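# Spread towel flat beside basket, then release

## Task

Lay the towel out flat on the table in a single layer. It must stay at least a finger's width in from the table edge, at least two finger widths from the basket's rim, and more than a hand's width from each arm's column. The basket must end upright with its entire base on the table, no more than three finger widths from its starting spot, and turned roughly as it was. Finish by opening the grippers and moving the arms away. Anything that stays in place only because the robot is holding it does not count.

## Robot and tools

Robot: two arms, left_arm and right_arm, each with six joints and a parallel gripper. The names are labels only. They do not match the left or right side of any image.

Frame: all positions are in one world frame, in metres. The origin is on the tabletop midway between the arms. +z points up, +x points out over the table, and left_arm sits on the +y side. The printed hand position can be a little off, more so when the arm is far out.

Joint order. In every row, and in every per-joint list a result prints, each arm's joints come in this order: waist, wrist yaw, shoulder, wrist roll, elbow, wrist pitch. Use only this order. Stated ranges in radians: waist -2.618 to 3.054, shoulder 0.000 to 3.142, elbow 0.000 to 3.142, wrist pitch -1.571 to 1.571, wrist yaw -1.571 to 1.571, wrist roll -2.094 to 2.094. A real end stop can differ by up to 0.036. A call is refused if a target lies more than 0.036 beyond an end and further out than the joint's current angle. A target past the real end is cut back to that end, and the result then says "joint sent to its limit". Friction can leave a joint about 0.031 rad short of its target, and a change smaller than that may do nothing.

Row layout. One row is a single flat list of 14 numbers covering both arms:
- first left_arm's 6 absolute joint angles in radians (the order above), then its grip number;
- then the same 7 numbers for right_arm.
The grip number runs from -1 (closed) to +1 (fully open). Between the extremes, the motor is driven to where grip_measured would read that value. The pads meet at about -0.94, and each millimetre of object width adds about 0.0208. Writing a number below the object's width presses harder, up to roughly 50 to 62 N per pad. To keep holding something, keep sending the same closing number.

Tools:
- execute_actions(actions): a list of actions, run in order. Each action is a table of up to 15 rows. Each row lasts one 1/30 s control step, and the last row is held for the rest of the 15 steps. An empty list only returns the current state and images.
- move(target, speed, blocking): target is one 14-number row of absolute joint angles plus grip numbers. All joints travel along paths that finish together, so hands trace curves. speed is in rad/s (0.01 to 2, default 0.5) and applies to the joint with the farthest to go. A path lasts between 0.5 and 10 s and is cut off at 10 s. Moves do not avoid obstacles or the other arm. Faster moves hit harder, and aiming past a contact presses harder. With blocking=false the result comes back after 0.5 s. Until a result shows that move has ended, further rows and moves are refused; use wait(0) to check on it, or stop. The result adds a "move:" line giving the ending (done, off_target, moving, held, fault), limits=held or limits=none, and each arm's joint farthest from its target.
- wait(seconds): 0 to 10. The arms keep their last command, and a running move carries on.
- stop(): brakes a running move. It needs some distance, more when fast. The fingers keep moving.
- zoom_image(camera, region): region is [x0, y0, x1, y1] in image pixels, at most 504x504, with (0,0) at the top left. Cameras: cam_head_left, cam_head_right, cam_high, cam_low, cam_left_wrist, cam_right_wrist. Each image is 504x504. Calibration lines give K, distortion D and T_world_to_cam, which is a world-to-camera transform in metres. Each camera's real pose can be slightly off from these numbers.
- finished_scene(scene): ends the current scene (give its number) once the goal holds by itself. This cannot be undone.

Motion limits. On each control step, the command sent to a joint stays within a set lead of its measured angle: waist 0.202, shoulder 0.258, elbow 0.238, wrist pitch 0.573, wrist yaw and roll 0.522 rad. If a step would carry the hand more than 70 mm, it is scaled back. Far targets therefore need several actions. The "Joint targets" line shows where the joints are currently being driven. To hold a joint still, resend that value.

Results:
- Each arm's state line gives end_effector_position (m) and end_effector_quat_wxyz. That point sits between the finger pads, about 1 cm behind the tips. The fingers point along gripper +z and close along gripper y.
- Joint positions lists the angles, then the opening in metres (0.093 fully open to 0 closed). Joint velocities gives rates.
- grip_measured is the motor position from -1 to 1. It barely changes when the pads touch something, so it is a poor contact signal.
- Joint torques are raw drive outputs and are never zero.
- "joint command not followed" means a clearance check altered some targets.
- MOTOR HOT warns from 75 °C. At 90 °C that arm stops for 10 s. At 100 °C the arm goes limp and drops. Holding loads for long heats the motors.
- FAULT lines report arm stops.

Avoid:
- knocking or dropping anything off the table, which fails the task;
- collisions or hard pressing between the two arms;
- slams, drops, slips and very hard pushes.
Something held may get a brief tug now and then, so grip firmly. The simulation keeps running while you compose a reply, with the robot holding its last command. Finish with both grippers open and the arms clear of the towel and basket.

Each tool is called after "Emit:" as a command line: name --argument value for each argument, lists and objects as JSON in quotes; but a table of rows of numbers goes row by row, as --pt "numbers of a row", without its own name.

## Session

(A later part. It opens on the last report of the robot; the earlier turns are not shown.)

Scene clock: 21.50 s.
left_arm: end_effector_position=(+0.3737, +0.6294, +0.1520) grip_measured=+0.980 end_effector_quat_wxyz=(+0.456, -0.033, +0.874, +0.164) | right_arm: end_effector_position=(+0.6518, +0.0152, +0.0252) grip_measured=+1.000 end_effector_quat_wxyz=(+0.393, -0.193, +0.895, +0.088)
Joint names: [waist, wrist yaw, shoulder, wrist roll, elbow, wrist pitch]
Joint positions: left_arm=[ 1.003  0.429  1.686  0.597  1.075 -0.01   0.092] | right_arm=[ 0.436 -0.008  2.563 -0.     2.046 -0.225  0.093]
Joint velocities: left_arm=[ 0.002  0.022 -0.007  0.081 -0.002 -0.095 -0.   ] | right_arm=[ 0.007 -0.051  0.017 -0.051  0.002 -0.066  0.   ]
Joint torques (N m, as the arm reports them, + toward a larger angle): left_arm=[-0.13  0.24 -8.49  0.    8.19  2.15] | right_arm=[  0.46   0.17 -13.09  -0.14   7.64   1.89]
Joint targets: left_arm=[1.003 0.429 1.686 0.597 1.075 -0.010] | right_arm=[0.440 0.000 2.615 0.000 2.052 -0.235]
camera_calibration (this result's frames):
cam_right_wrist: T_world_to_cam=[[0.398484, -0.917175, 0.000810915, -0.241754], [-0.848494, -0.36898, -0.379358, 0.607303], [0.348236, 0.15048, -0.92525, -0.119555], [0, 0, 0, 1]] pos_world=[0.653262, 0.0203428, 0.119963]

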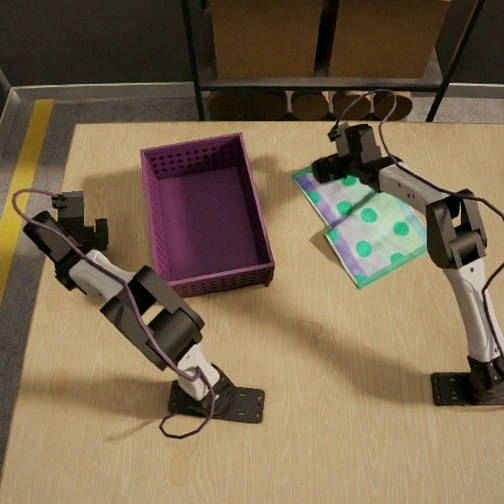

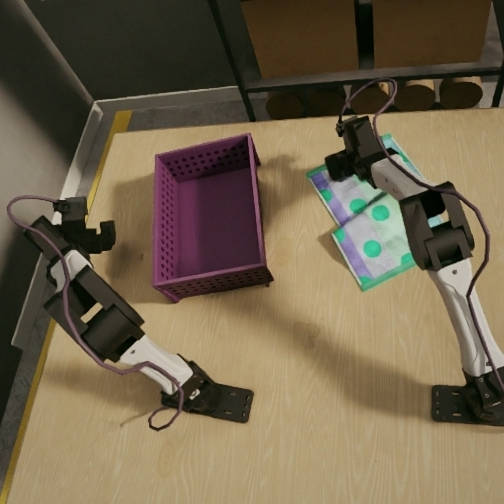

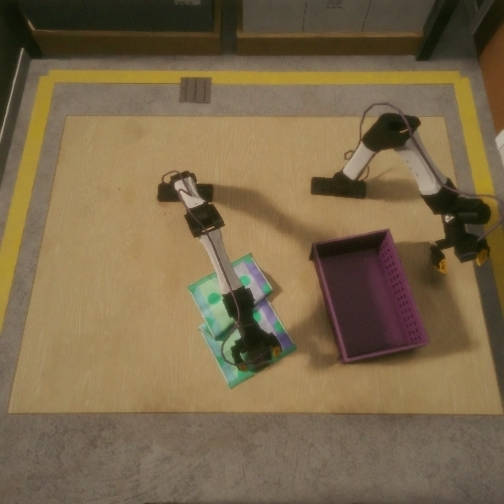

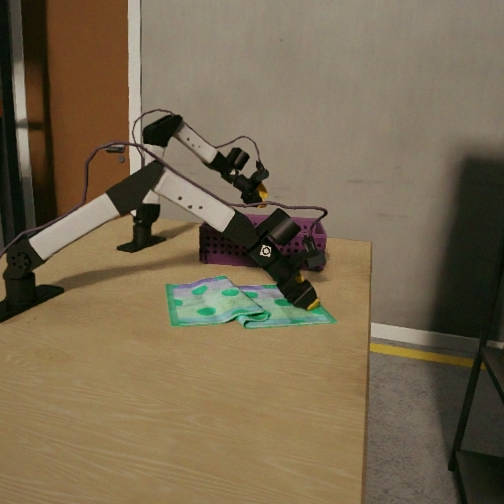

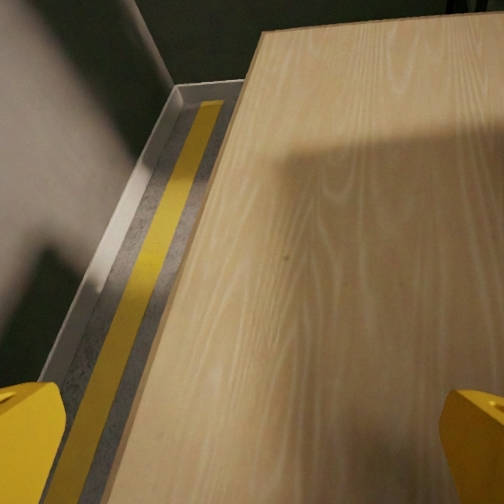

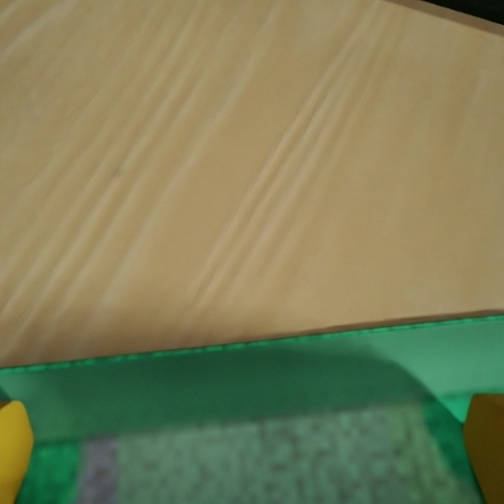

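Emit:
move --target '[0.95, 0.25, 1.66, 0.35, 1.33, -0.1, 1, 0.44, 0, 2.3, 0, 1.95, -0.3, 1]' --speed 0.5

Emit:
move --target '[-0.34, 0, 1.85, 0, 1.5, -0.3, 1, 0.435, 0, 1.93, -0.12, 1.43, -1.075, 1]' --speed 0.8

Scene clock: 25.20 s.
left_arm: end_effector_position=(+0.3949, +0.6631, +0.2544) grip_measured=+0.980 end_effector_quat_wxyz=(+0.506, -0.135, +0.824, +0.218) | right_arm: end_effector_position=(+0.6353, +0.0079, +0.1487) grip_measured=+1.000 end_effector_quat_wxyz=(+0.449, -0.188, +0.868, +0.100)
Joint names: [waist, wrist yaw, shoulder, wrist roll, elbow, wrist pitch]
Joint positions: left_arm=[ 0.959  0.258  1.665  0.357  1.322 -0.076  0.092] | right_arm=[ 0.436 -0.009  2.296 -0.     1.968 -0.287  0.093]
Joint velocities: left_arm=[-0.037 -0.022 -0.002 -0.007 -0.012  0.037 -0.001] | right_arm=[-0.022 -0.022  0.017 -0.066 -0.017 -0.007  0.   ]
Joint torques (N m, as the arm reports them, + toward a larger angle): left_arm=[-0.77  0.07 -9.06 -0.08  9.31  2.12] | right_arm=[  0.46   0.18 -15.67  -0.14   6.35   2.  ]
Joint targets: left_arm=[0.950 0.250 1.660 0.350 1.330 -0.100] | right_arm=[0.440 -0.000 2.300 -0.000 1.950 -0.300]
move: off_target (left_arm); limits=none; left_arm: farthest joint: the wrist pitch, 0.024 radians from its target (0.090 radians at the start); right_arm: farthest joint: the elbow, 0.018 radians from its target (0.096 radians at the start)
camera_calibration (this result's frames):
cam_left_wrist: T_world_to_cam=[[0.457077, -0.860808, -0.223811, 0.445813], [-0.729363, -0.218746, -0.648212, 0.637964], [0.509028, 0.459522, -0.727825, -0.236551], [0, 0, 0, 1]] pos_world=[0.381948, 0.632011, 0.341146]
cam_right_wrist: T_world_to_cam=[[0.399047, -0.91693, -0.00111222, -0.242012], [-0.798228, -0.346791, -0.492513, 0.622103], [0.451214, 0.197424, -0.870304, -0.0724134], [0, 0, 0, 1]] pos_world=[0.625828, 0.00812746, 0.243103]

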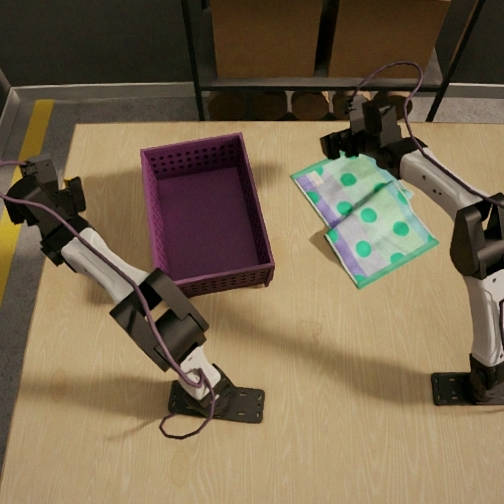

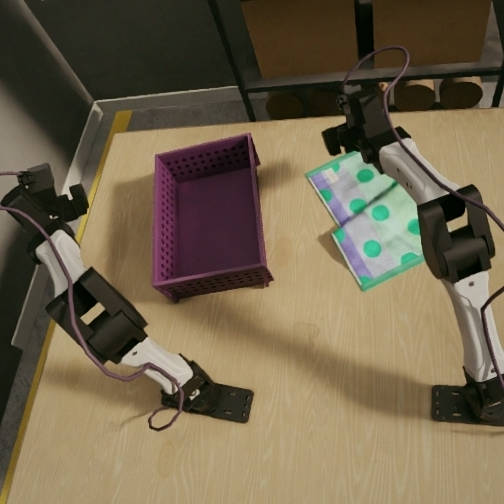

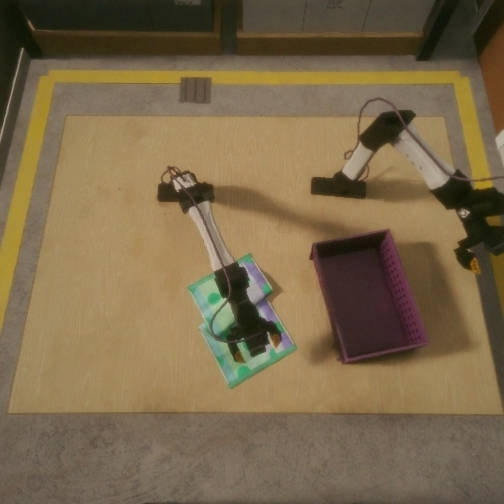

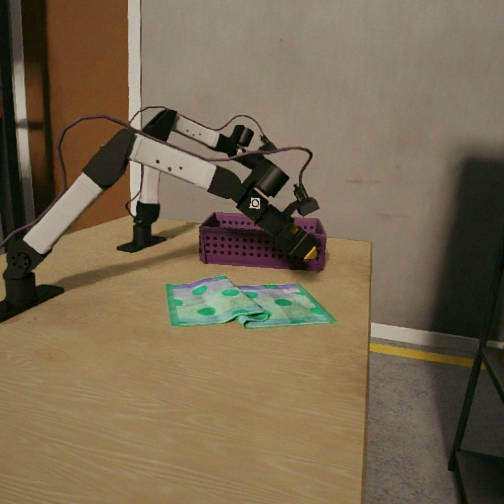

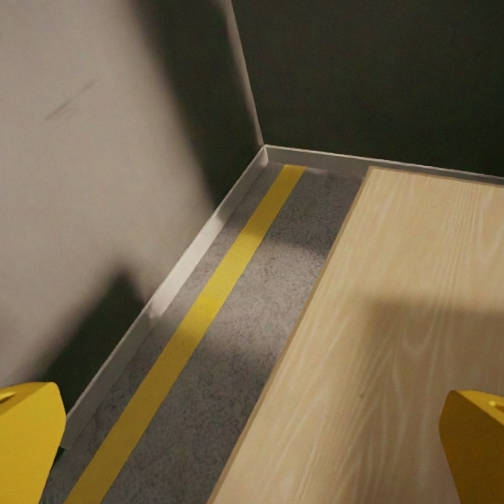

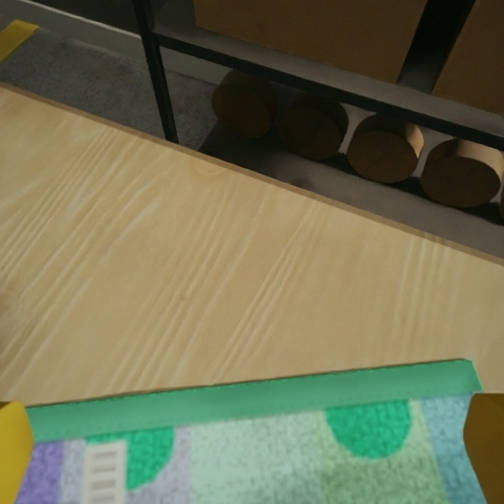

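Scene clock: 27.60 s.
left_arm: end_effector_position=(+0.5056, +0.0704, +0.2007) grip_measured=+0.980 end_effector_quat_wxyz=(+0.445, +0.205, +0.866, -0.105) | right_arm: end_effector_position=(+0.3788, -0.1071, +0.0516) grip_measured=+1.000 end_effector_quat_wxyz=(+0.004, -0.265, +0.964, +0.005)
Joint names: [waist, wrist yaw, shoulder, wrist roll, elbow, wrist pitch]
Joint positions: left_arm=[-0.346  0.008  1.83   0.007  1.484 -0.276  0.092] | right_arm=[ 0.436 -0.009  1.948 -0.115  1.448 -1.062  0.093]
Joint velocities: left_arm=[-0.012 -0.007  0.002  0.007 -0.007 -0.037  0.   ] | right_arm=[ 0.007  0.081 -0.012 -0.007 -0.022 -0.066  0.   ]
Joint torques (N m, as the arm reports them, + toward a larger angle): left_arm=[ 0.31 -0.09 -8.85 -0.07  9.76  1.95] | right_arm=[  0.     0.17 -12.61  -0.18   4.81   0.31]
Joint targets: left_arm=[-0.340 0.000 1.850 -0.000 1.500 -0.300] | right_arm=[0.435 -0.000 1.930 -0.120 1.430 -1.075]
move: off_target (left_arm); limits=none; left_arm: farthest joint: the wrist pitch, 0.024 radians from its target (0.224 radians at the start); right_arm: farthest joint: the shoulder, 0.018 radians from its target (0.366 radians at the start)
camera_calibration (this result's frames):
cam_left_wrist: T_world_to_cam=[[-0.434509, -0.900649, -0.00578315, 0.282922], [-0.781841, 0.380364, -0.494012, 0.507654], [0.447131, -0.210131, -0.869436, 0.0472791], [0, 0, 0, 1]] pos_world=[0.498697, 0.0716547, 0.29353]
cam_right_wrist: T_world_to_cam=[[0.504328, -0.86346, 0.00942819, -0.279945], [-0.786701, -0.454939, 0.417292, 0.266729], [-0.356025, -0.217869, -0.908724, 0.244781], [0, 0, 0, 1]] pos_world=[0.438169, -0.0670462, 0.113774]

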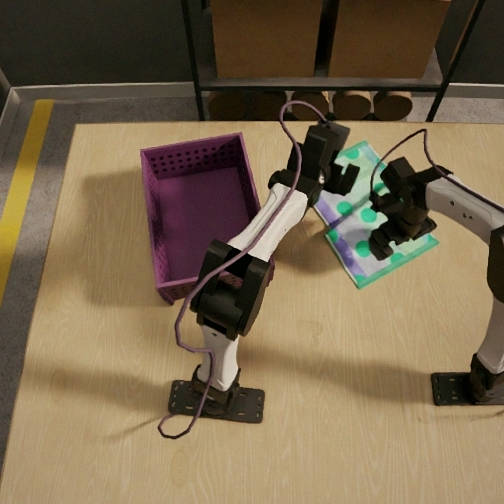

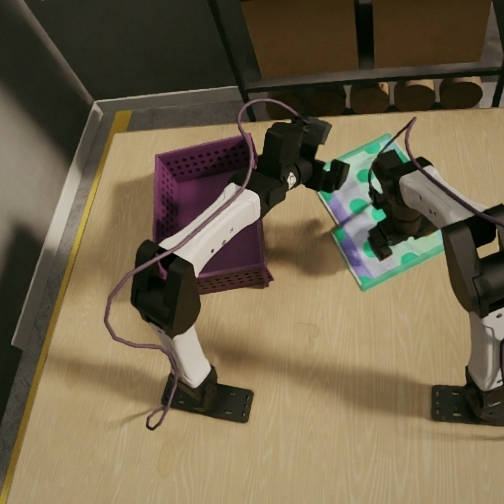

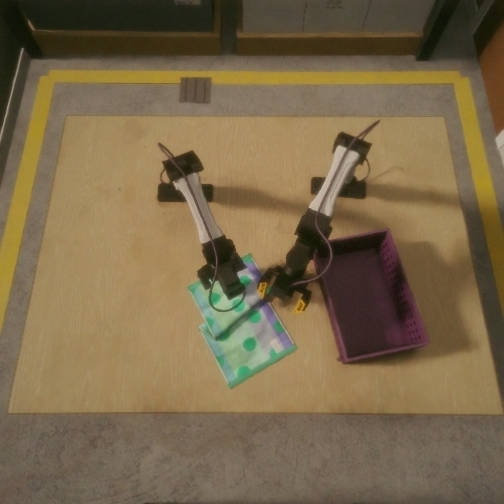

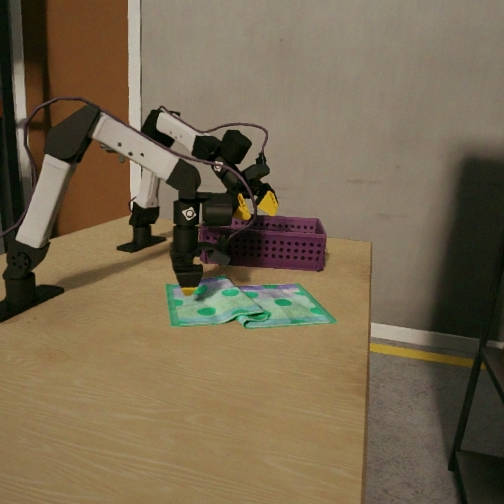

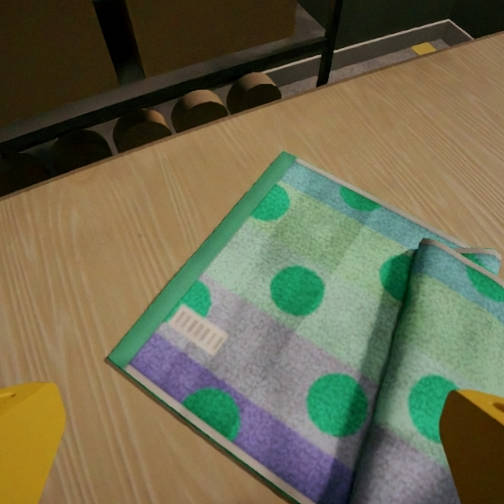

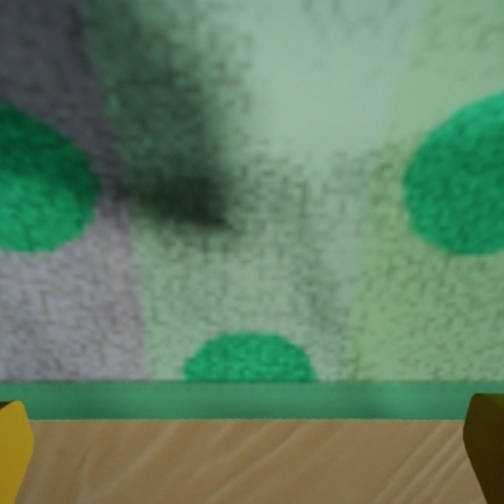

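Emit:
move --target '[-0.34, 0, 2.385, 0, 1.78, -0.13, 1, 0.435, 0, 1.975, -0.12, 1.362, -0.975, 1]' --speed 0.4

Scene clock: 30.53 s.
left_arm: end_effector_position=(+0.5832, +0.0327, +0.0398) grip_measured=+0.980 end_effector_quat_wxyz=(+0.387, +0.211, +0.893, -0.091) | right_arm: end_effector_position=(+0.3754, -0.1087, +0.0355) grip_measured=+1.000 end_effector_quat_wxyz=(+0.006, -0.265, +0.964, +0.005)
Joint names: [waist, wrist yaw, shoulder, wrist roll, elbow, wrist pitch]
Joint positions: left_arm=[-0.346  0.007  2.373  0.007  1.762 -0.142  0.092] | right_arm=[ 0.436 -0.008  1.948 -0.115  1.381 -0.99   0.093]
Joint velocities: left_arm=[ 0.002 -0.066  0.002  0.022  0.002 -0.051 -0.001] | right_arm=[-0.007  0.007 -0.002  0.11   0.007  0.037  0.   ]
Joint torques (N m, as the arm reports them, + toward a larger angle): left_arm=[  0.31  -0.01 -13.27  -0.04   9.5    2.2 ] | right_arm=[ 0.    0.17 -8.63 -0.18  4.65  0.59]
Joint targets: left_arm=[-0.340 -0.000 2.385 -0.000 1.780 -0.130] | right_arm=[0.435 0.000 1.975 -0.120 1.362 -0.975]
move: off_target (right_arm); limits=none; left_arm: farthest joint: the elbow, 0.018 radians from its target (0.296 radians at the start); right_arm: farthest joint: the shoulder, 0.027 radians from its target (0.027 radians at the start)
camera_calibration (this result's frames):
cam_left_wrist: T_world_to_cam=[[-0.434483, -0.900656, -0.00656498, 0.281746], [-0.83325, 0.404712, -0.3767, 0.527708], [0.341934, -0.1582, -0.926312, -0.0732889], [0, 0, 0, 1]] pos_world=[0.587186, 0.0285926, 0.132749]
cam_right_wrist: T_world_to_cam=[[0.504279, -0.863479, 0.010337, -0.279481], [-0.788646, -0.455633, 0.412839, 0.270938], [-0.351768, -0.216338, -0.910745, 0.227265], [0, 0, 0, 1]] pos_world=[0.434555, -0.0687116, 0.0980157]

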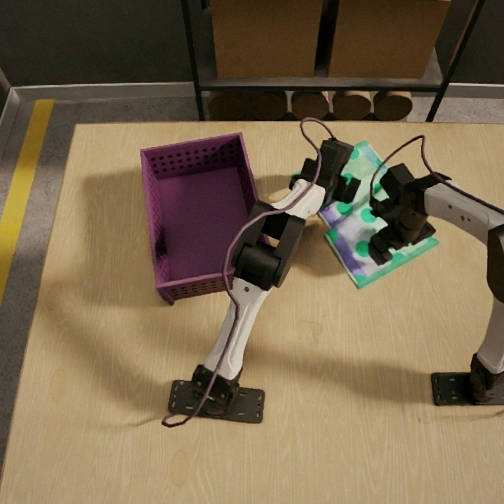

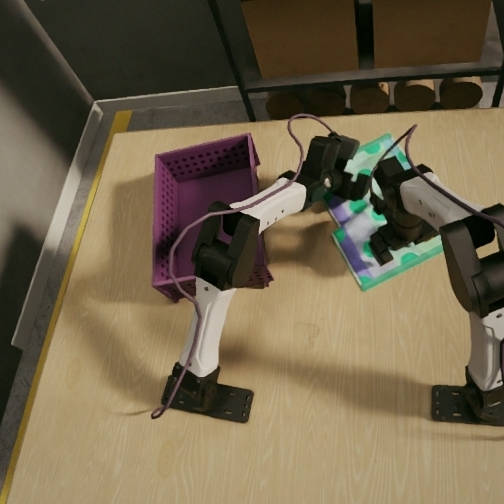

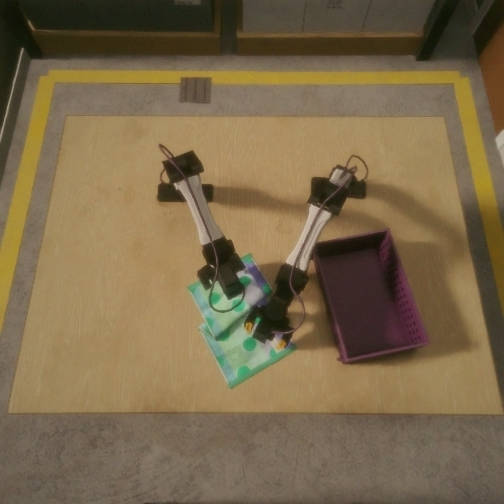

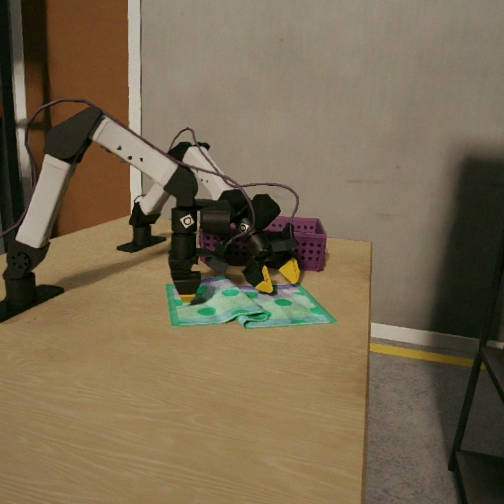

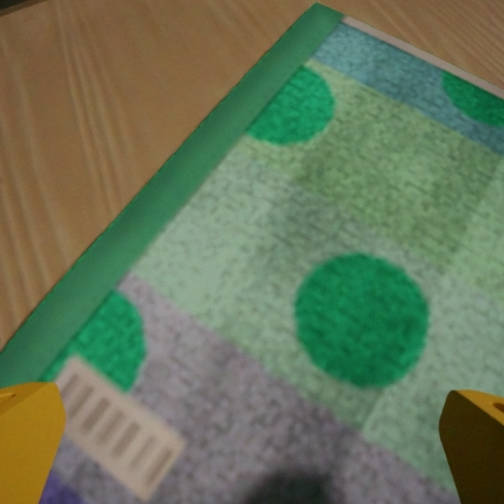

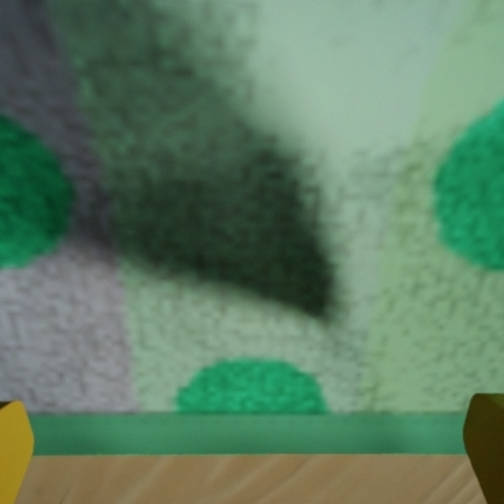

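Emit:
move --target '[-0.34, 0, 2.455, 0, 1.775, -0.165, 1, 0.435, 0, 2.02, -0.12, 1.31, -0.925, 1]' --speed 0.07

Emit:
zoom_image --camera "cam_low" --region '[140, 230, 350, 350]'

Scene clock: 32.37 s.
left_arm: end_effector_position=(+0.5820, +0.0333, +0.0198) grip_measured=+0.980 end_effector_quat_wxyz=(+0.373, +0.212, +0.899, -0.088) | right_arm: end_effector_position=(+0.3686, -0.1118, +0.0152) grip_measured=+1.000 end_effector_quat_wxyz=(-0.013, -0.265, +0.964, +0.002)
Joint names: [waist, wrist yaw, shoulder, wrist roll, elbow, wrist pitch]
Joint positions: left_arm=[-0.346  0.007  2.411  0.006  1.768 -0.14   0.092] | right_arm=[ 0.436 -0.008  1.983 -0.115  1.344 -0.957  0.093]
Joint velocities: left_arm=[-0.002 -0.051  0.012  0.007  0.007 -0.066  0.   ] | right_arm=[-0.002  0.081 -0.007 -0.007 -0.007 -0.037  0.   ]
Joint torques (N m, as the arm reports them, + toward a larger angle): left_arm=[  0.3   -0.01 -11.2   -0.04   8.54   1.74] | right_arm=[ 0.01  0.17 -7.77 -0.19  3.47  0.67]
Joint targets: left_arm=[-0.340 0.000 2.455 0.000 1.775 -0.165] | right_arm=[0.435 -0.000 2.020 -0.120 1.310 -0.925]
move: off_target (left_arm, right_arm); limits=none; left_arm: farthest joint: the shoulder, 0.044 radians from its target (0.082 radians at the start); right_arm: farthest joint: the shoulder, 0.037 radians from its target (0.072 radians at the start)
camera_calibration (this result's frames):
cam_left_wrist: T_world_to_cam=[[-0.434423, -0.900686, -0.00643031, 0.281584], [-0.843345, 0.409253, -0.348256, 0.52407], [0.316301, -0.145868, -0.937377, -0.0765889], [0, 0, 0, 1]] pos_world=[0.588524, 0.0279703, 0.112529]
cam_right_wrist: T_world_to_cam=[[0.504572, -0.863348, 0.00617659, -0.278502], [-0.773367, -0.44878, 0.447772, 0.267159], [-0.383811, -0.23071, -0.894126, 0.215629], [0, 0, 0, 1]] pos_world=[0.429897, -0.0708009, 0.0748936]

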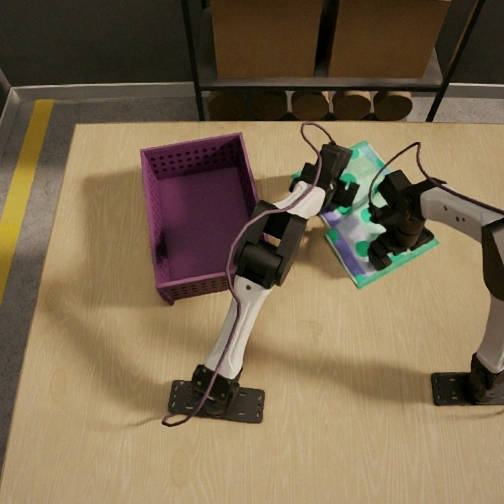

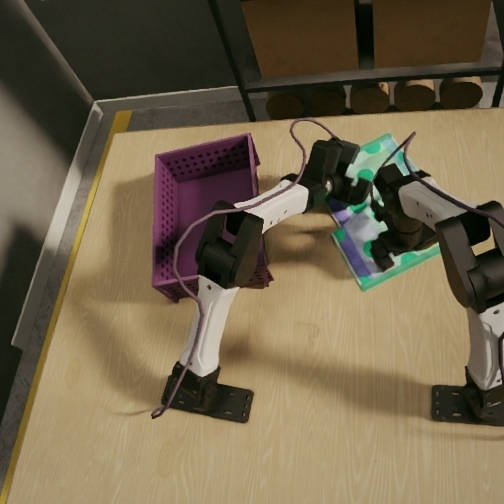

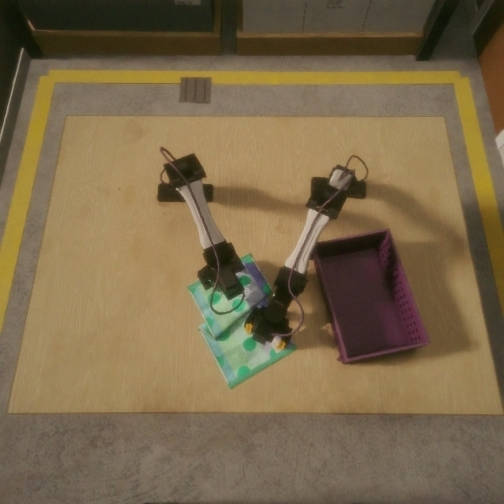

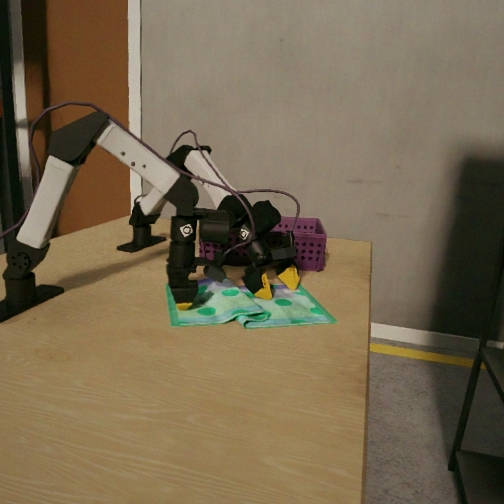

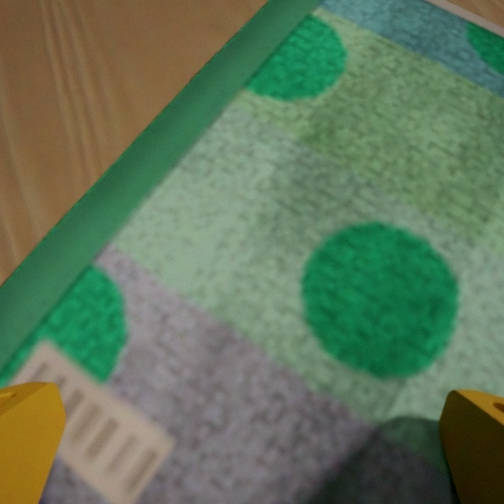

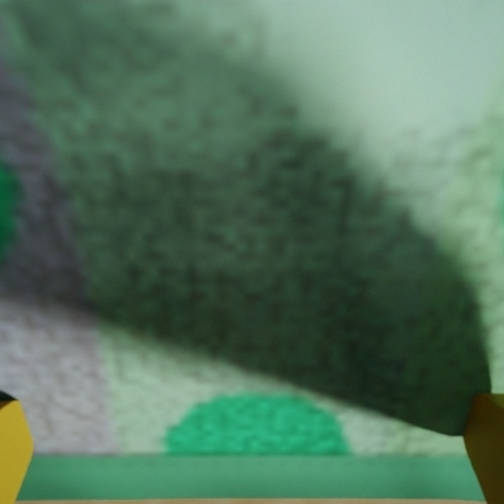

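Region (140, 230, 350, 350) of cam_low's 504x504 image, scaled by 2.400, with more detail than that image has; it fills the top 288 rows of this view, and the rest is white.

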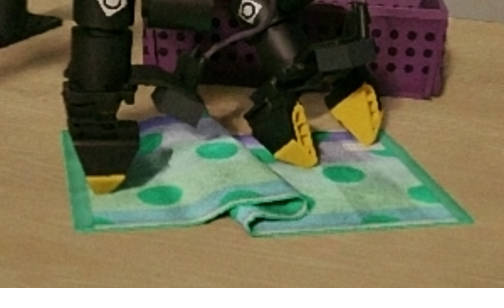

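Emit:
execute_actions --actions '[[[-0.34,0,2.46,0,1.775,-0.17,1,0.433,0,2.015,-0.122,1.305,-0.935,1],[-0.34,0,2.46,0,1.775,-0.17,1,0.431,0,2.008,-0.124,1.298,-0.945,1],[-0.34,0,2.46,0,1.775,-0.17,1,0.429,0,2.0,-0.125,1.289,-0.955,1],[-0.34,0,2.46,0,1.775,-0.17,1,0.427,0,1.992,-0.127,1.28,-0.965,1],[-0.34,0,2.46,0,1.775,-0.17,1,0.425,0,1.985,-0.129,1.271,-0.97,1],[-0.34,0,2.46,0,1.775,-0.17,1,0.423,0,1.977,-0.131,1.262,-0.97,1],[-0.34,0,2.46,0,1.775,-0.17,1,0.421,0,1.97,-0.132,1.253,-0.97,1],[-0.34,0,2.46,0,1.775,-0.17,1,0.419,0,1.963,-0.134,1.244,-0.97,1],[-0.34,0,2.46,0,1.775,-0.17,1,0.417,0,1.955,-0.136,1.235,-0.968,1],[-0.34,0,2.46,0,1.775,-0.17,1,0.415,0,1.948,-0.138,1.226,-0.967,1],[-0.34,0,2.46,0,1.775,-0.17,1,0.413,0,1.941,-0.139,1.217,-0.965,1],[-0.34,0,2.46,0,1.775,-0.17,1,0.411,0,1.933,-0.141,1.208,-0.963,1],[-0.34,0,2.46,0,1.775,-0.17,1,0.409,0,1.926,-0.143,1.2,-0.962,1],[-0.34,0,2.46,0,1.775,-0.17,1,0.407,0,1.919,-0.145,1.191,-0.96,1],[-0.34,0,2.46,0,1.775,-0.17,1,0.404,0,1.912,-0.146,1.182,-0.958,1]],[[-0.34,0,2.46,0,1.775,-0.17,1,0.402,0,1.904,-0.148,1.173,-0.957,1],[-0.34,0,2.46,0,1.775,-0.17,1,0.4,0,1.897,-0.15,1.164,-0.955,1],[-0.34,0,2.46,0,1.775,-0.17,1,0.398,0,1.89,-0.152,1.156,-0.953,1],[-0.34,0,2.46,0,1.775,-0.17,1,0.396,0,1.882,-0.153,1.147,-0.952,1],[-0.34,0,2.46,0,1.775,-0.17,1,0.394,0,1.875,-0.155,1.138,-0.95,1],[-0.34,0,2.46,0,1.775,-0.17,1,0.392,0,1.869,-0.157,1.131,-0.948,1],[-0.34,0,2.46,0,1.775,-0.17,1,0.39,0,1.864,-0.159,1.124,-0.947,1],[-0.34,0,2.46,0,1.775,-0.17,1,0.388,0,1.858,-0.161,1.116,-0.945,1],[-0.34,0,2.46,0,1.775,-0.17,1,0.386,0,1.852,-0.163,1.109,-0.944,1],[-0.34,0,2.46,0,1.775,-0.17,1,0.384,0,1.847,-0.166,1.102,-0.942,1],[-0.34,0,2.46,0,1.775,-0.17,1,0.381,0,1.841,-0.168,1.095,-0.941,1],[-0.34,0,2.46,0,1.775,-0.17,1,0.379,0,1.835,-0.17,1.087,-0.939,1],[-0.34,0,2.46,0,1.775,-0.17,1,0.377,0,1.83,-0.172,1.08,-0.938,1],[-0.34,0,2.46,0,1.775,-0.17,1,0.375,0,1.824,-0.174,1.073,-0.936,1],[-0.34,0,2.46,0,1.775,-0.17,1,0.373,0,1.818,-0.176,1.066,-0.935,1]],[[-0.34,0,2.46,0,1.775,-0.17,1,0.371,0,1.813,-0.178,1.058,-0.933,1],[-0.34,0,2.46,0,1.775,-0.17,1,0.369,0,1.807,-0.18,1.051,-0.932,1],[-0.34,0,2.46,0,1.775,-0.17,1,0.367,0,1.802,-0.182,1.044,-0.93,1],[-0.34,0,2.46,0,1.775,-0.17,1,0.365,0,1.796,-0.184,1.037,-0.929,1],[-0.34,0,2.46,0,1.775,-0.17,1,0.363,0,1.79,-0.187,1.029,-0.927,1],[-0.34,0,2.46,0,1.775,-0.17,1,0.36,0,1.785,-0.189,1.022,-0.926,1],[-0.34,0,2.46,0,1.775,-0.17,1,0.358,0,1.779,-0.191,1.015,-0.924,1],[-0.34,0,2.46,0,1.775,-0.17,1,0.356,0,1.773,-0.193,1.008,-0.923,1],[-0.34,0,2.46,0,1.775,-0.17,1,0.354,0,1.768,-0.195,1.0,-0.921,1],[-0.34,0,2.46,0,1.775,-0.17,1,0.352,0,1.762,-0.197,0.993,-0.92,1],[-0.34,0,2.46,0,1.775,-0.17,1,0.349,0,1.756,-0.2,0.986,-0.919,1],[-0.34,0,2.46,0,1.775,-0.17,1,0.347,0,1.75,-0.202,0.98,-0.918,1],[-0.34,0,2.46,0,1.775,-0.17,1,0.344,0,1.745,-0.205,0.973,-0.917,1],[-0.34,0,2.46,0,1.775,-0.17,1,0.342,0,1.739,-0.208,0.967,-0.916,1],[-0.34,0,2.46,0,1.775,-0.17,1,0.339,0,1.733,-0.21,0.96,-0.915,1]],[[-0.34,0,2.46,0,1.775,-0.17,1,0.336,0,1.727,-0.213,0.953,-0.914,1],[-0.34,0,2.46,0,1.775,-0.17,1,0.334,0,1.722,-0.216,0.947,-0.913,1],[-0.34,0,2.46,0,1.775,-0.17,1,0.331,0,1.716,-0.218,0.94,-0.912,1],[-0.34,0,2.46,0,1.775,-0.17,1,0.329,0,1.71,-0.221,0.934,-0.911,1],[-0.34,0,2.46,0,1.775,-0.17,1,0.326,0,1.704,-0.224,0.927,-0.91,1],[-0.34,0,2.46,0,1.775,-0.17,1,0.323,0,1.699,-0.226,0.92,-0.909,1],[-0.34,0,2.46,0,1.775,-0.17,1,0.321,0,1.693,-0.229,0.914,-0.908,1],[-0.34,0,2.46,0,1.775,-0.17,1,0.318,0,1.687,-0.231,0.907,-0.907,1],[-0.34,0,2.46,0,1.775,-0.17,1,0.316,0,1.681,-0.234,0.901,-0.906,1],[-0.34,0,2.46,0,1.775,-0.17,1,0.313,0,1.676,-0.237,0.894,-0.905,1],[-0.34,0,2.46,0,1.775,-0.17,1,0.31,0,1.67,-0.239,0.887,-0.904,1],[-0.34,0,2.46,0,1.775,-0.17,1,0.308,0,1.664,-0.242,0.881,-0.903,1],[-0.34,0,2.46,0,1.775,-0.17,1,0.305,0,1.658,-0.245,0.874,-0.902,1],[-0.34,0,2.46,0,1.775,-0.17,1,0.303,0,1.653,-0.247,0.868,-0.901,1],[-0.34,0,2.46,0,1.775,-0.17,1,0.3,0,1.647,-0.25,0.861,-0.9,1]]]'

Emit:
zoom_image --camera "cam_low" --region '[100, 220, 350, 350]'

Scene clock: 37.43 s.
left_arm: end_effector_position=(+0.5820, +0.0333, +0.0198) grip_measured=+0.980 end_effector_quat_wxyz=(+0.373, +0.212, +0.899, -0.088) | right_arm: end_effector_position=(+0.2955, -0.1773, +0.0131) grip_measured=+1.000 end_effector_quat_wxyz=(-0.008, -0.269, +0.963, +0.006)
Joint names: [waist, wrist yaw, shoulder, wrist roll, elbow, wrist pitch]
Joint positions: left_arm=[-0.346  0.007  2.411  0.006  1.768 -0.14   0.092] | right_arm=[ 0.318 -0.013  1.657 -0.242  0.916 -0.847  0.093]
Joint velocities: left_arm=[ 0.012 -0.022  0.007 -0.037 -0.007 -0.022 -0.   ] | right_arm=[-0.085  0.051 -0.164 -0.081 -0.193 -0.022  0.   ]
Joint torques (N m, as the arm reports them, + toward a larger angle): left_arm=[  0.31  -0.01 -10.87  -0.04   8.55   1.68] | right_arm=[-1.17  0.24 -7.36 -0.1   2.56 -0.14]
Joint targets: left_arm=[-0.340 0.000 2.460 -0.000 1.775 -0.170] | right_arm=[0.300 -0.000 1.647 -0.250 0.861 -0.900]
camera_calibration (this result's frames):
cam_left_wrist: T_world_to_cam=[[-0.434423, -0.900686, -0.00643031, 0.281584], [-0.843345, 0.409253, -0.348256, 0.52407], [0.316301, -0.145868, -0.937377, -0.0765889], [0, 0, 0, 1]] pos_world=[0.588524, 0.0279703, 0.112529]
cam_right_wrist: T_world_to_cam=[[0.512315, -0.858797, 0.000399928, -0.299564], [-0.772266, -0.460491, 0.437668, 0.179821], [-0.375684, -0.224533, -0.899136, 0.169357], [0, 0, 0, 1]] pos_world=[0.355966, -0.136433, 0.0736926]

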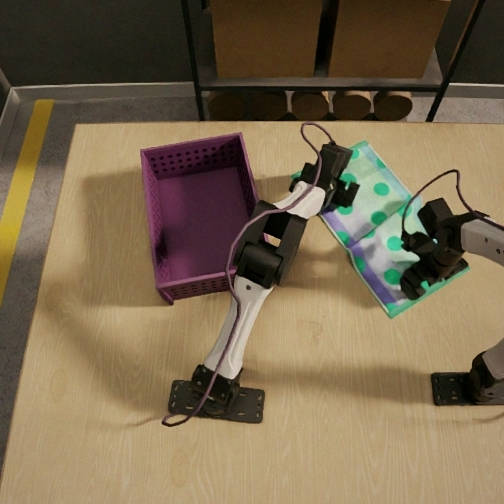

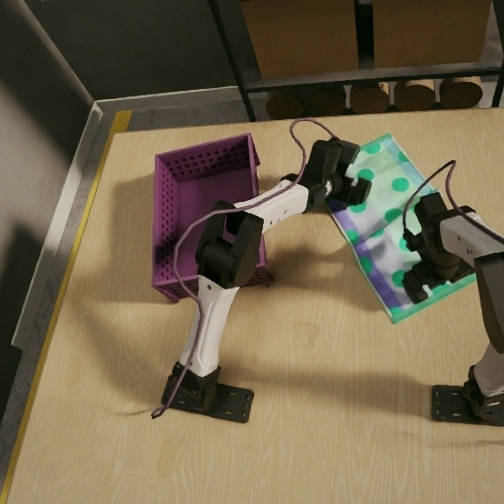

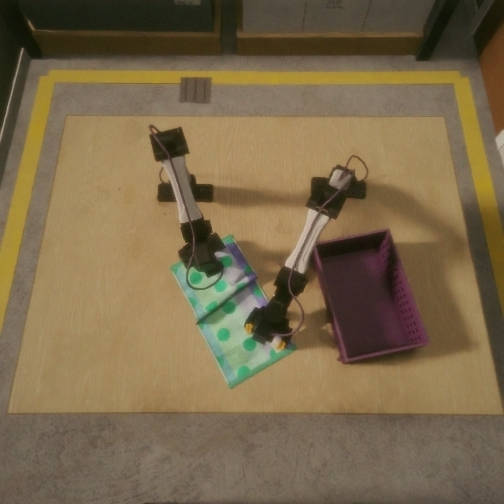

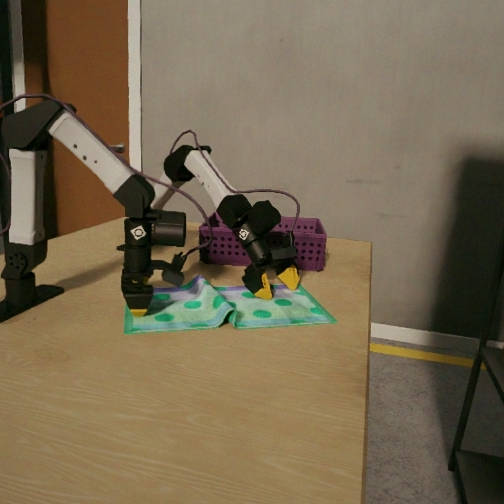

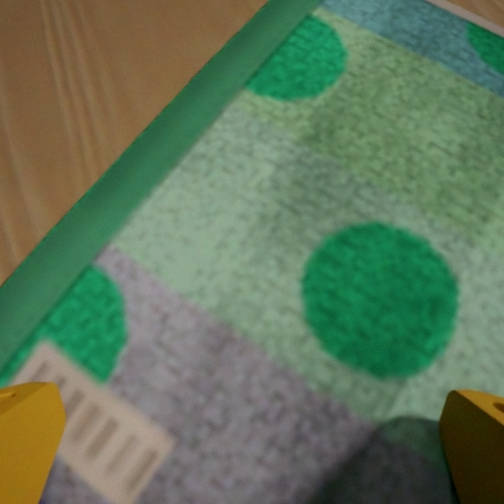

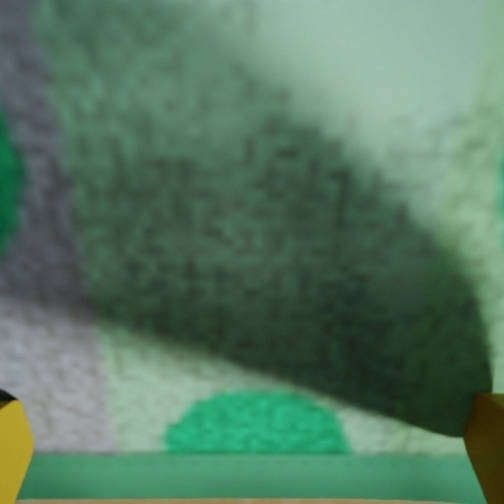

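Region (100, 220, 350, 350) of cam_low's 504x504 image, scaled by 2.016, with more detail than that image has; it fills the top 262 rows of this view, and the rest is white.

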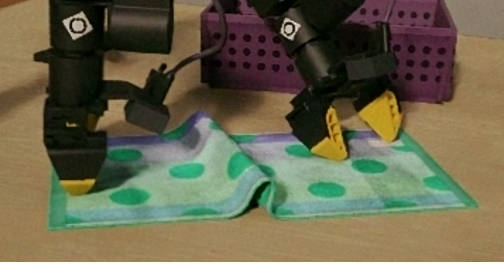

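Emit:
execute_actions --actions '[[[-0.34,0,2.46,0,1.775,-0.17,1,0.297,0,1.643,-0.252,0.857,-0.9,1],[-0.34,0,2.46,0,1.775,-0.17,1,0.294,0,1.638,-0.255,0.852,-0.9,1],[-0.34,0,2.46,0,1.775,-0.17,1,0.291,0,1.633,-0.258,0.847,-0.9,1],[-0.34,0,2.46,0,1.775,-0.17,1,0.288,0,1.628,-0.261,0.842,-0.9,1],[-0.34,0,2.46,0,1.775,-0.17,1,0.285,0,1.623,-0.263,0.837,-0.9,1],[-0.34,0,2.46,0,1.775,-0.17,1,0.282,0,1.618,-0.266,0.832,-0.9,1],[-0.34,0,2.46,0,1.775,-0.17,1,0.279,0,1.613,-0.269,0.827,-0.9,1],[-0.34,0,2.46,0,1.775,-0.17,1,0.276,0,1.608,-0.272,0.822,-0.9,1],[-0.34,0,2.46,0,1.775,-0.17,1,0.273,0,1.603,-0.274,0.817,-0.9,1],[-0.34,0,2.46,0,1.775,-0.17,1,0.27,0,1.598,-0.277,0.812,-0.9,1],[-0.34,0,2.46,0,1.775,-0.17,1,0.267,0,1.593,-0.28,0.807,-0.9,1],[-0.34,0,2.46,0,1.775,-0.17,1,0.264,0,1.588,-0.283,0.802,-0.9,1],[-0.34,0,2.46,0,1.775,-0.17,1,0.261,0,1.583,-0.285,0.797,-0.9,1],[-0.34,0,2.46,0,1.775,-0.17,1,0.258,0,1.578,-0.288,0.792,-0.9,1],[-0.34,0,2.46,0,1.775,-0.17,1,0.255,0,1.573,-0.291,0.787,-0.9,1]],[[-0.34,0,2.46,0,1.775,-0.17,1,0.252,0,1.568,-0.294,0.782,-0.9,1],[-0.34,0,2.46,0,1.775,-0.17,1,0.249,0,1.563,-0.296,0.777,-0.9,1],[-0.34,0,2.46,0,1.775,-0.17,1,0.246,0,1.558,-0.299,0.772,-0.9,1],[-0.34,0,2.46,0,1.775,-0.17,1,0.243,0,1.553,-0.302,0.767,-0.9,1],[-0.34,0,2.46,0,1.775,-0.17,1,0.24,0,1.548,-0.305,0.762,-0.9,1],[-0.34,0,2.46,0,1.775,-0.17,1,0.237,0,1.543,-0.307,0.757,-0.9,1],[-0.34,0,2.46,0,1.775,-0.17,1,0.234,0,1.538,-0.31,0.752,-0.9,1],[-0.34,0,2.46,0,1.775,-0.17,1,0.231,0,1.534,-0.313,0.747,-0.9,1],[-0.34,0,2.46,0,1.775,-0.17,1,0.228,0,1.53,-0.316,0.743,-0.9,1]]]'

Emit:
zoom_image --camera "cam_low" --region '[90, 220, 350, 350]'

Emit:
zoom_image --camera "cam_high" --region '[130, 200, 330, 400]'

Scene clock: 40.10 s.
left_arm: end_effector_position=(+0.5820, +0.0333, +0.0198) grip_measured=+0.980 end_effector_quat_wxyz=(+0.373, +0.212, +0.899, -0.088) | right_arm: end_effector_position=(+0.2677, -0.2038, +0.0126) grip_measured=+1.000 end_effector_quat_wxyz=(-0.009, -0.270, +0.963, +0.007)
Joint names: [waist, wrist yaw, shoulder, wrist roll, elbow, wrist pitch]
Joint positions: left_arm=[-0.346  0.007  2.411  0.006  1.768 -0.14   0.092] | right_arm=[ 0.242 -0.013  1.533 -0.32   0.786 -0.842  0.093]
Joint velocities: left_arm=[-0.007 -0.051 -0.012 -0.022  0.007  0.007 -0.001] | right_arm=[-0.017 -0.007 -0.002  0.037  0.012 -0.007  0.   ]
Joint torques (N m, as the arm reports them, + toward a larger angle): left_arm=[  0.31   0.   -10.88  -0.04   8.54   1.68] | right_arm=[-1.22  0.21 -6.25 -0.09  2.62 -0.14]
Joint targets: left_arm=[-0.340 0.000 2.460 0.000 1.775 -0.170] | right_arm=[0.228 -0.000 1.530 -0.316 0.743 -0.900]
camera_calibration (this result's frames):
cam_left_wrist: T_world_to_cam=[[-0.434423, -0.900686, -0.00643031, 0.281584], [-0.843345, 0.409253, -0.348256, 0.52407], [0.316301, -0.145868, -0.937377, -0.0765889], [0, 0, 0, 1]] pos_world=[0.588524, 0.0279703, 0.112529]
cam_right_wrist: T_world_to_cam=[[0.514263, -0.857632, -0.00114496, -0.308442], [-0.770693, -0.462717, 0.438093, 0.145548], [-0.376252, -0.224413, -0.898929, 0.152664], [0, 0, 0, 1]] pos_world=[0.328234, -0.162923, 0.0731173]

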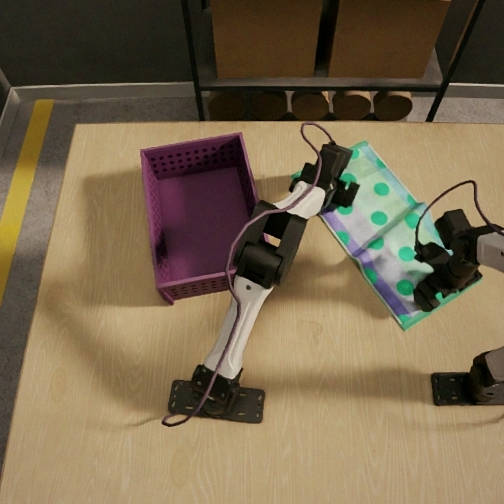

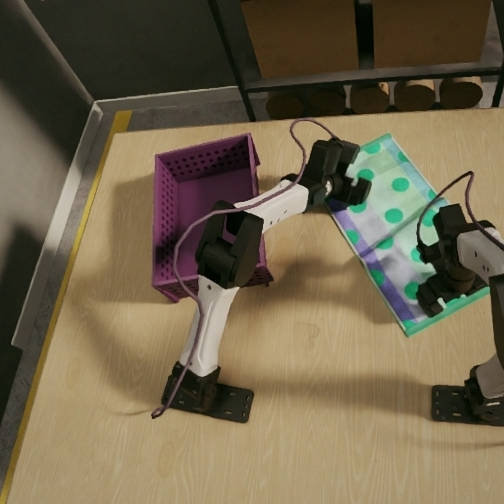

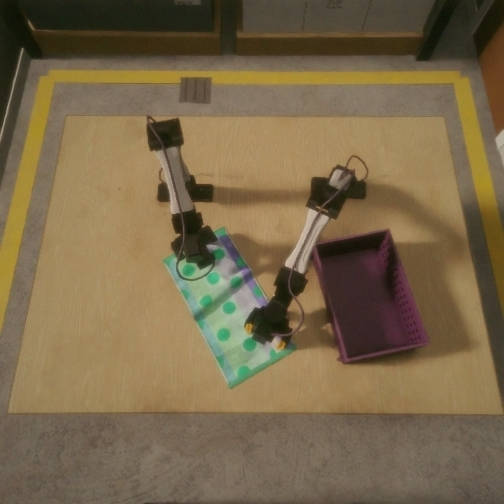

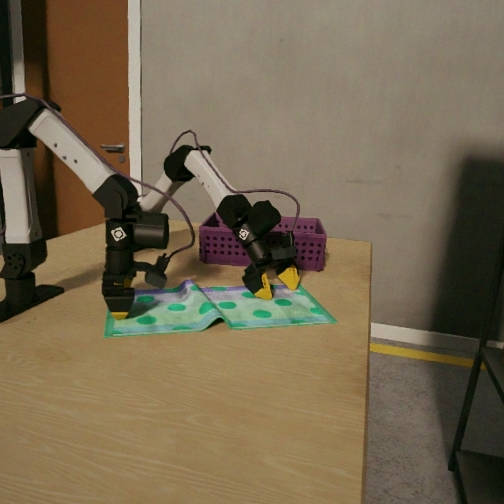

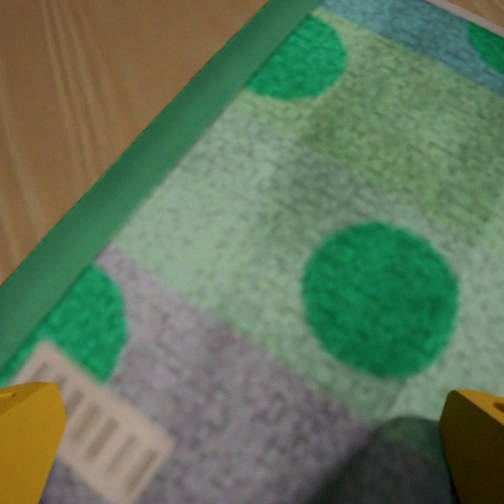

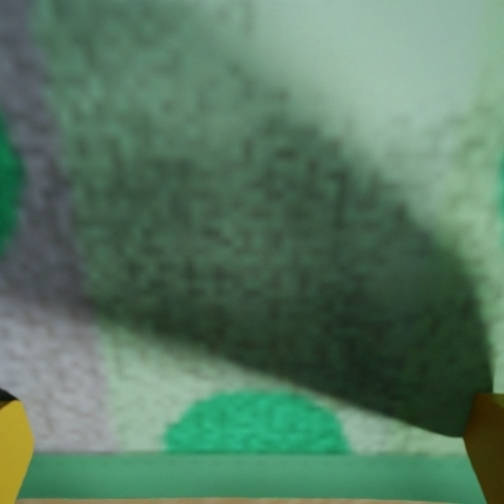

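Region (90, 220, 350, 350) of cam_low's 504x504 image, scaled by 1.938, with more detail than that image has.

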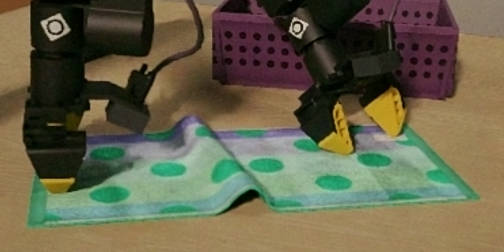

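Region (130, 200, 330, 400) of cam_high's 504x504 image, scaled by 2.520, with more detail than that image has.

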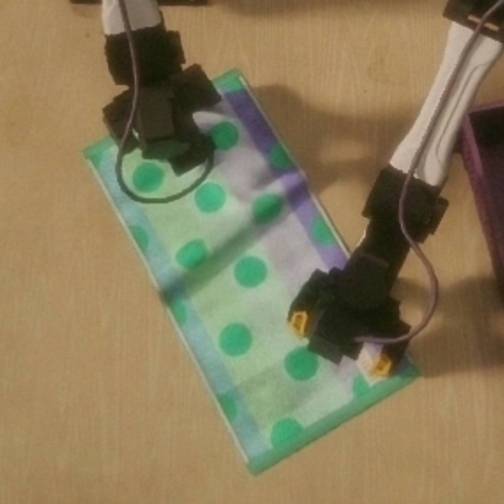

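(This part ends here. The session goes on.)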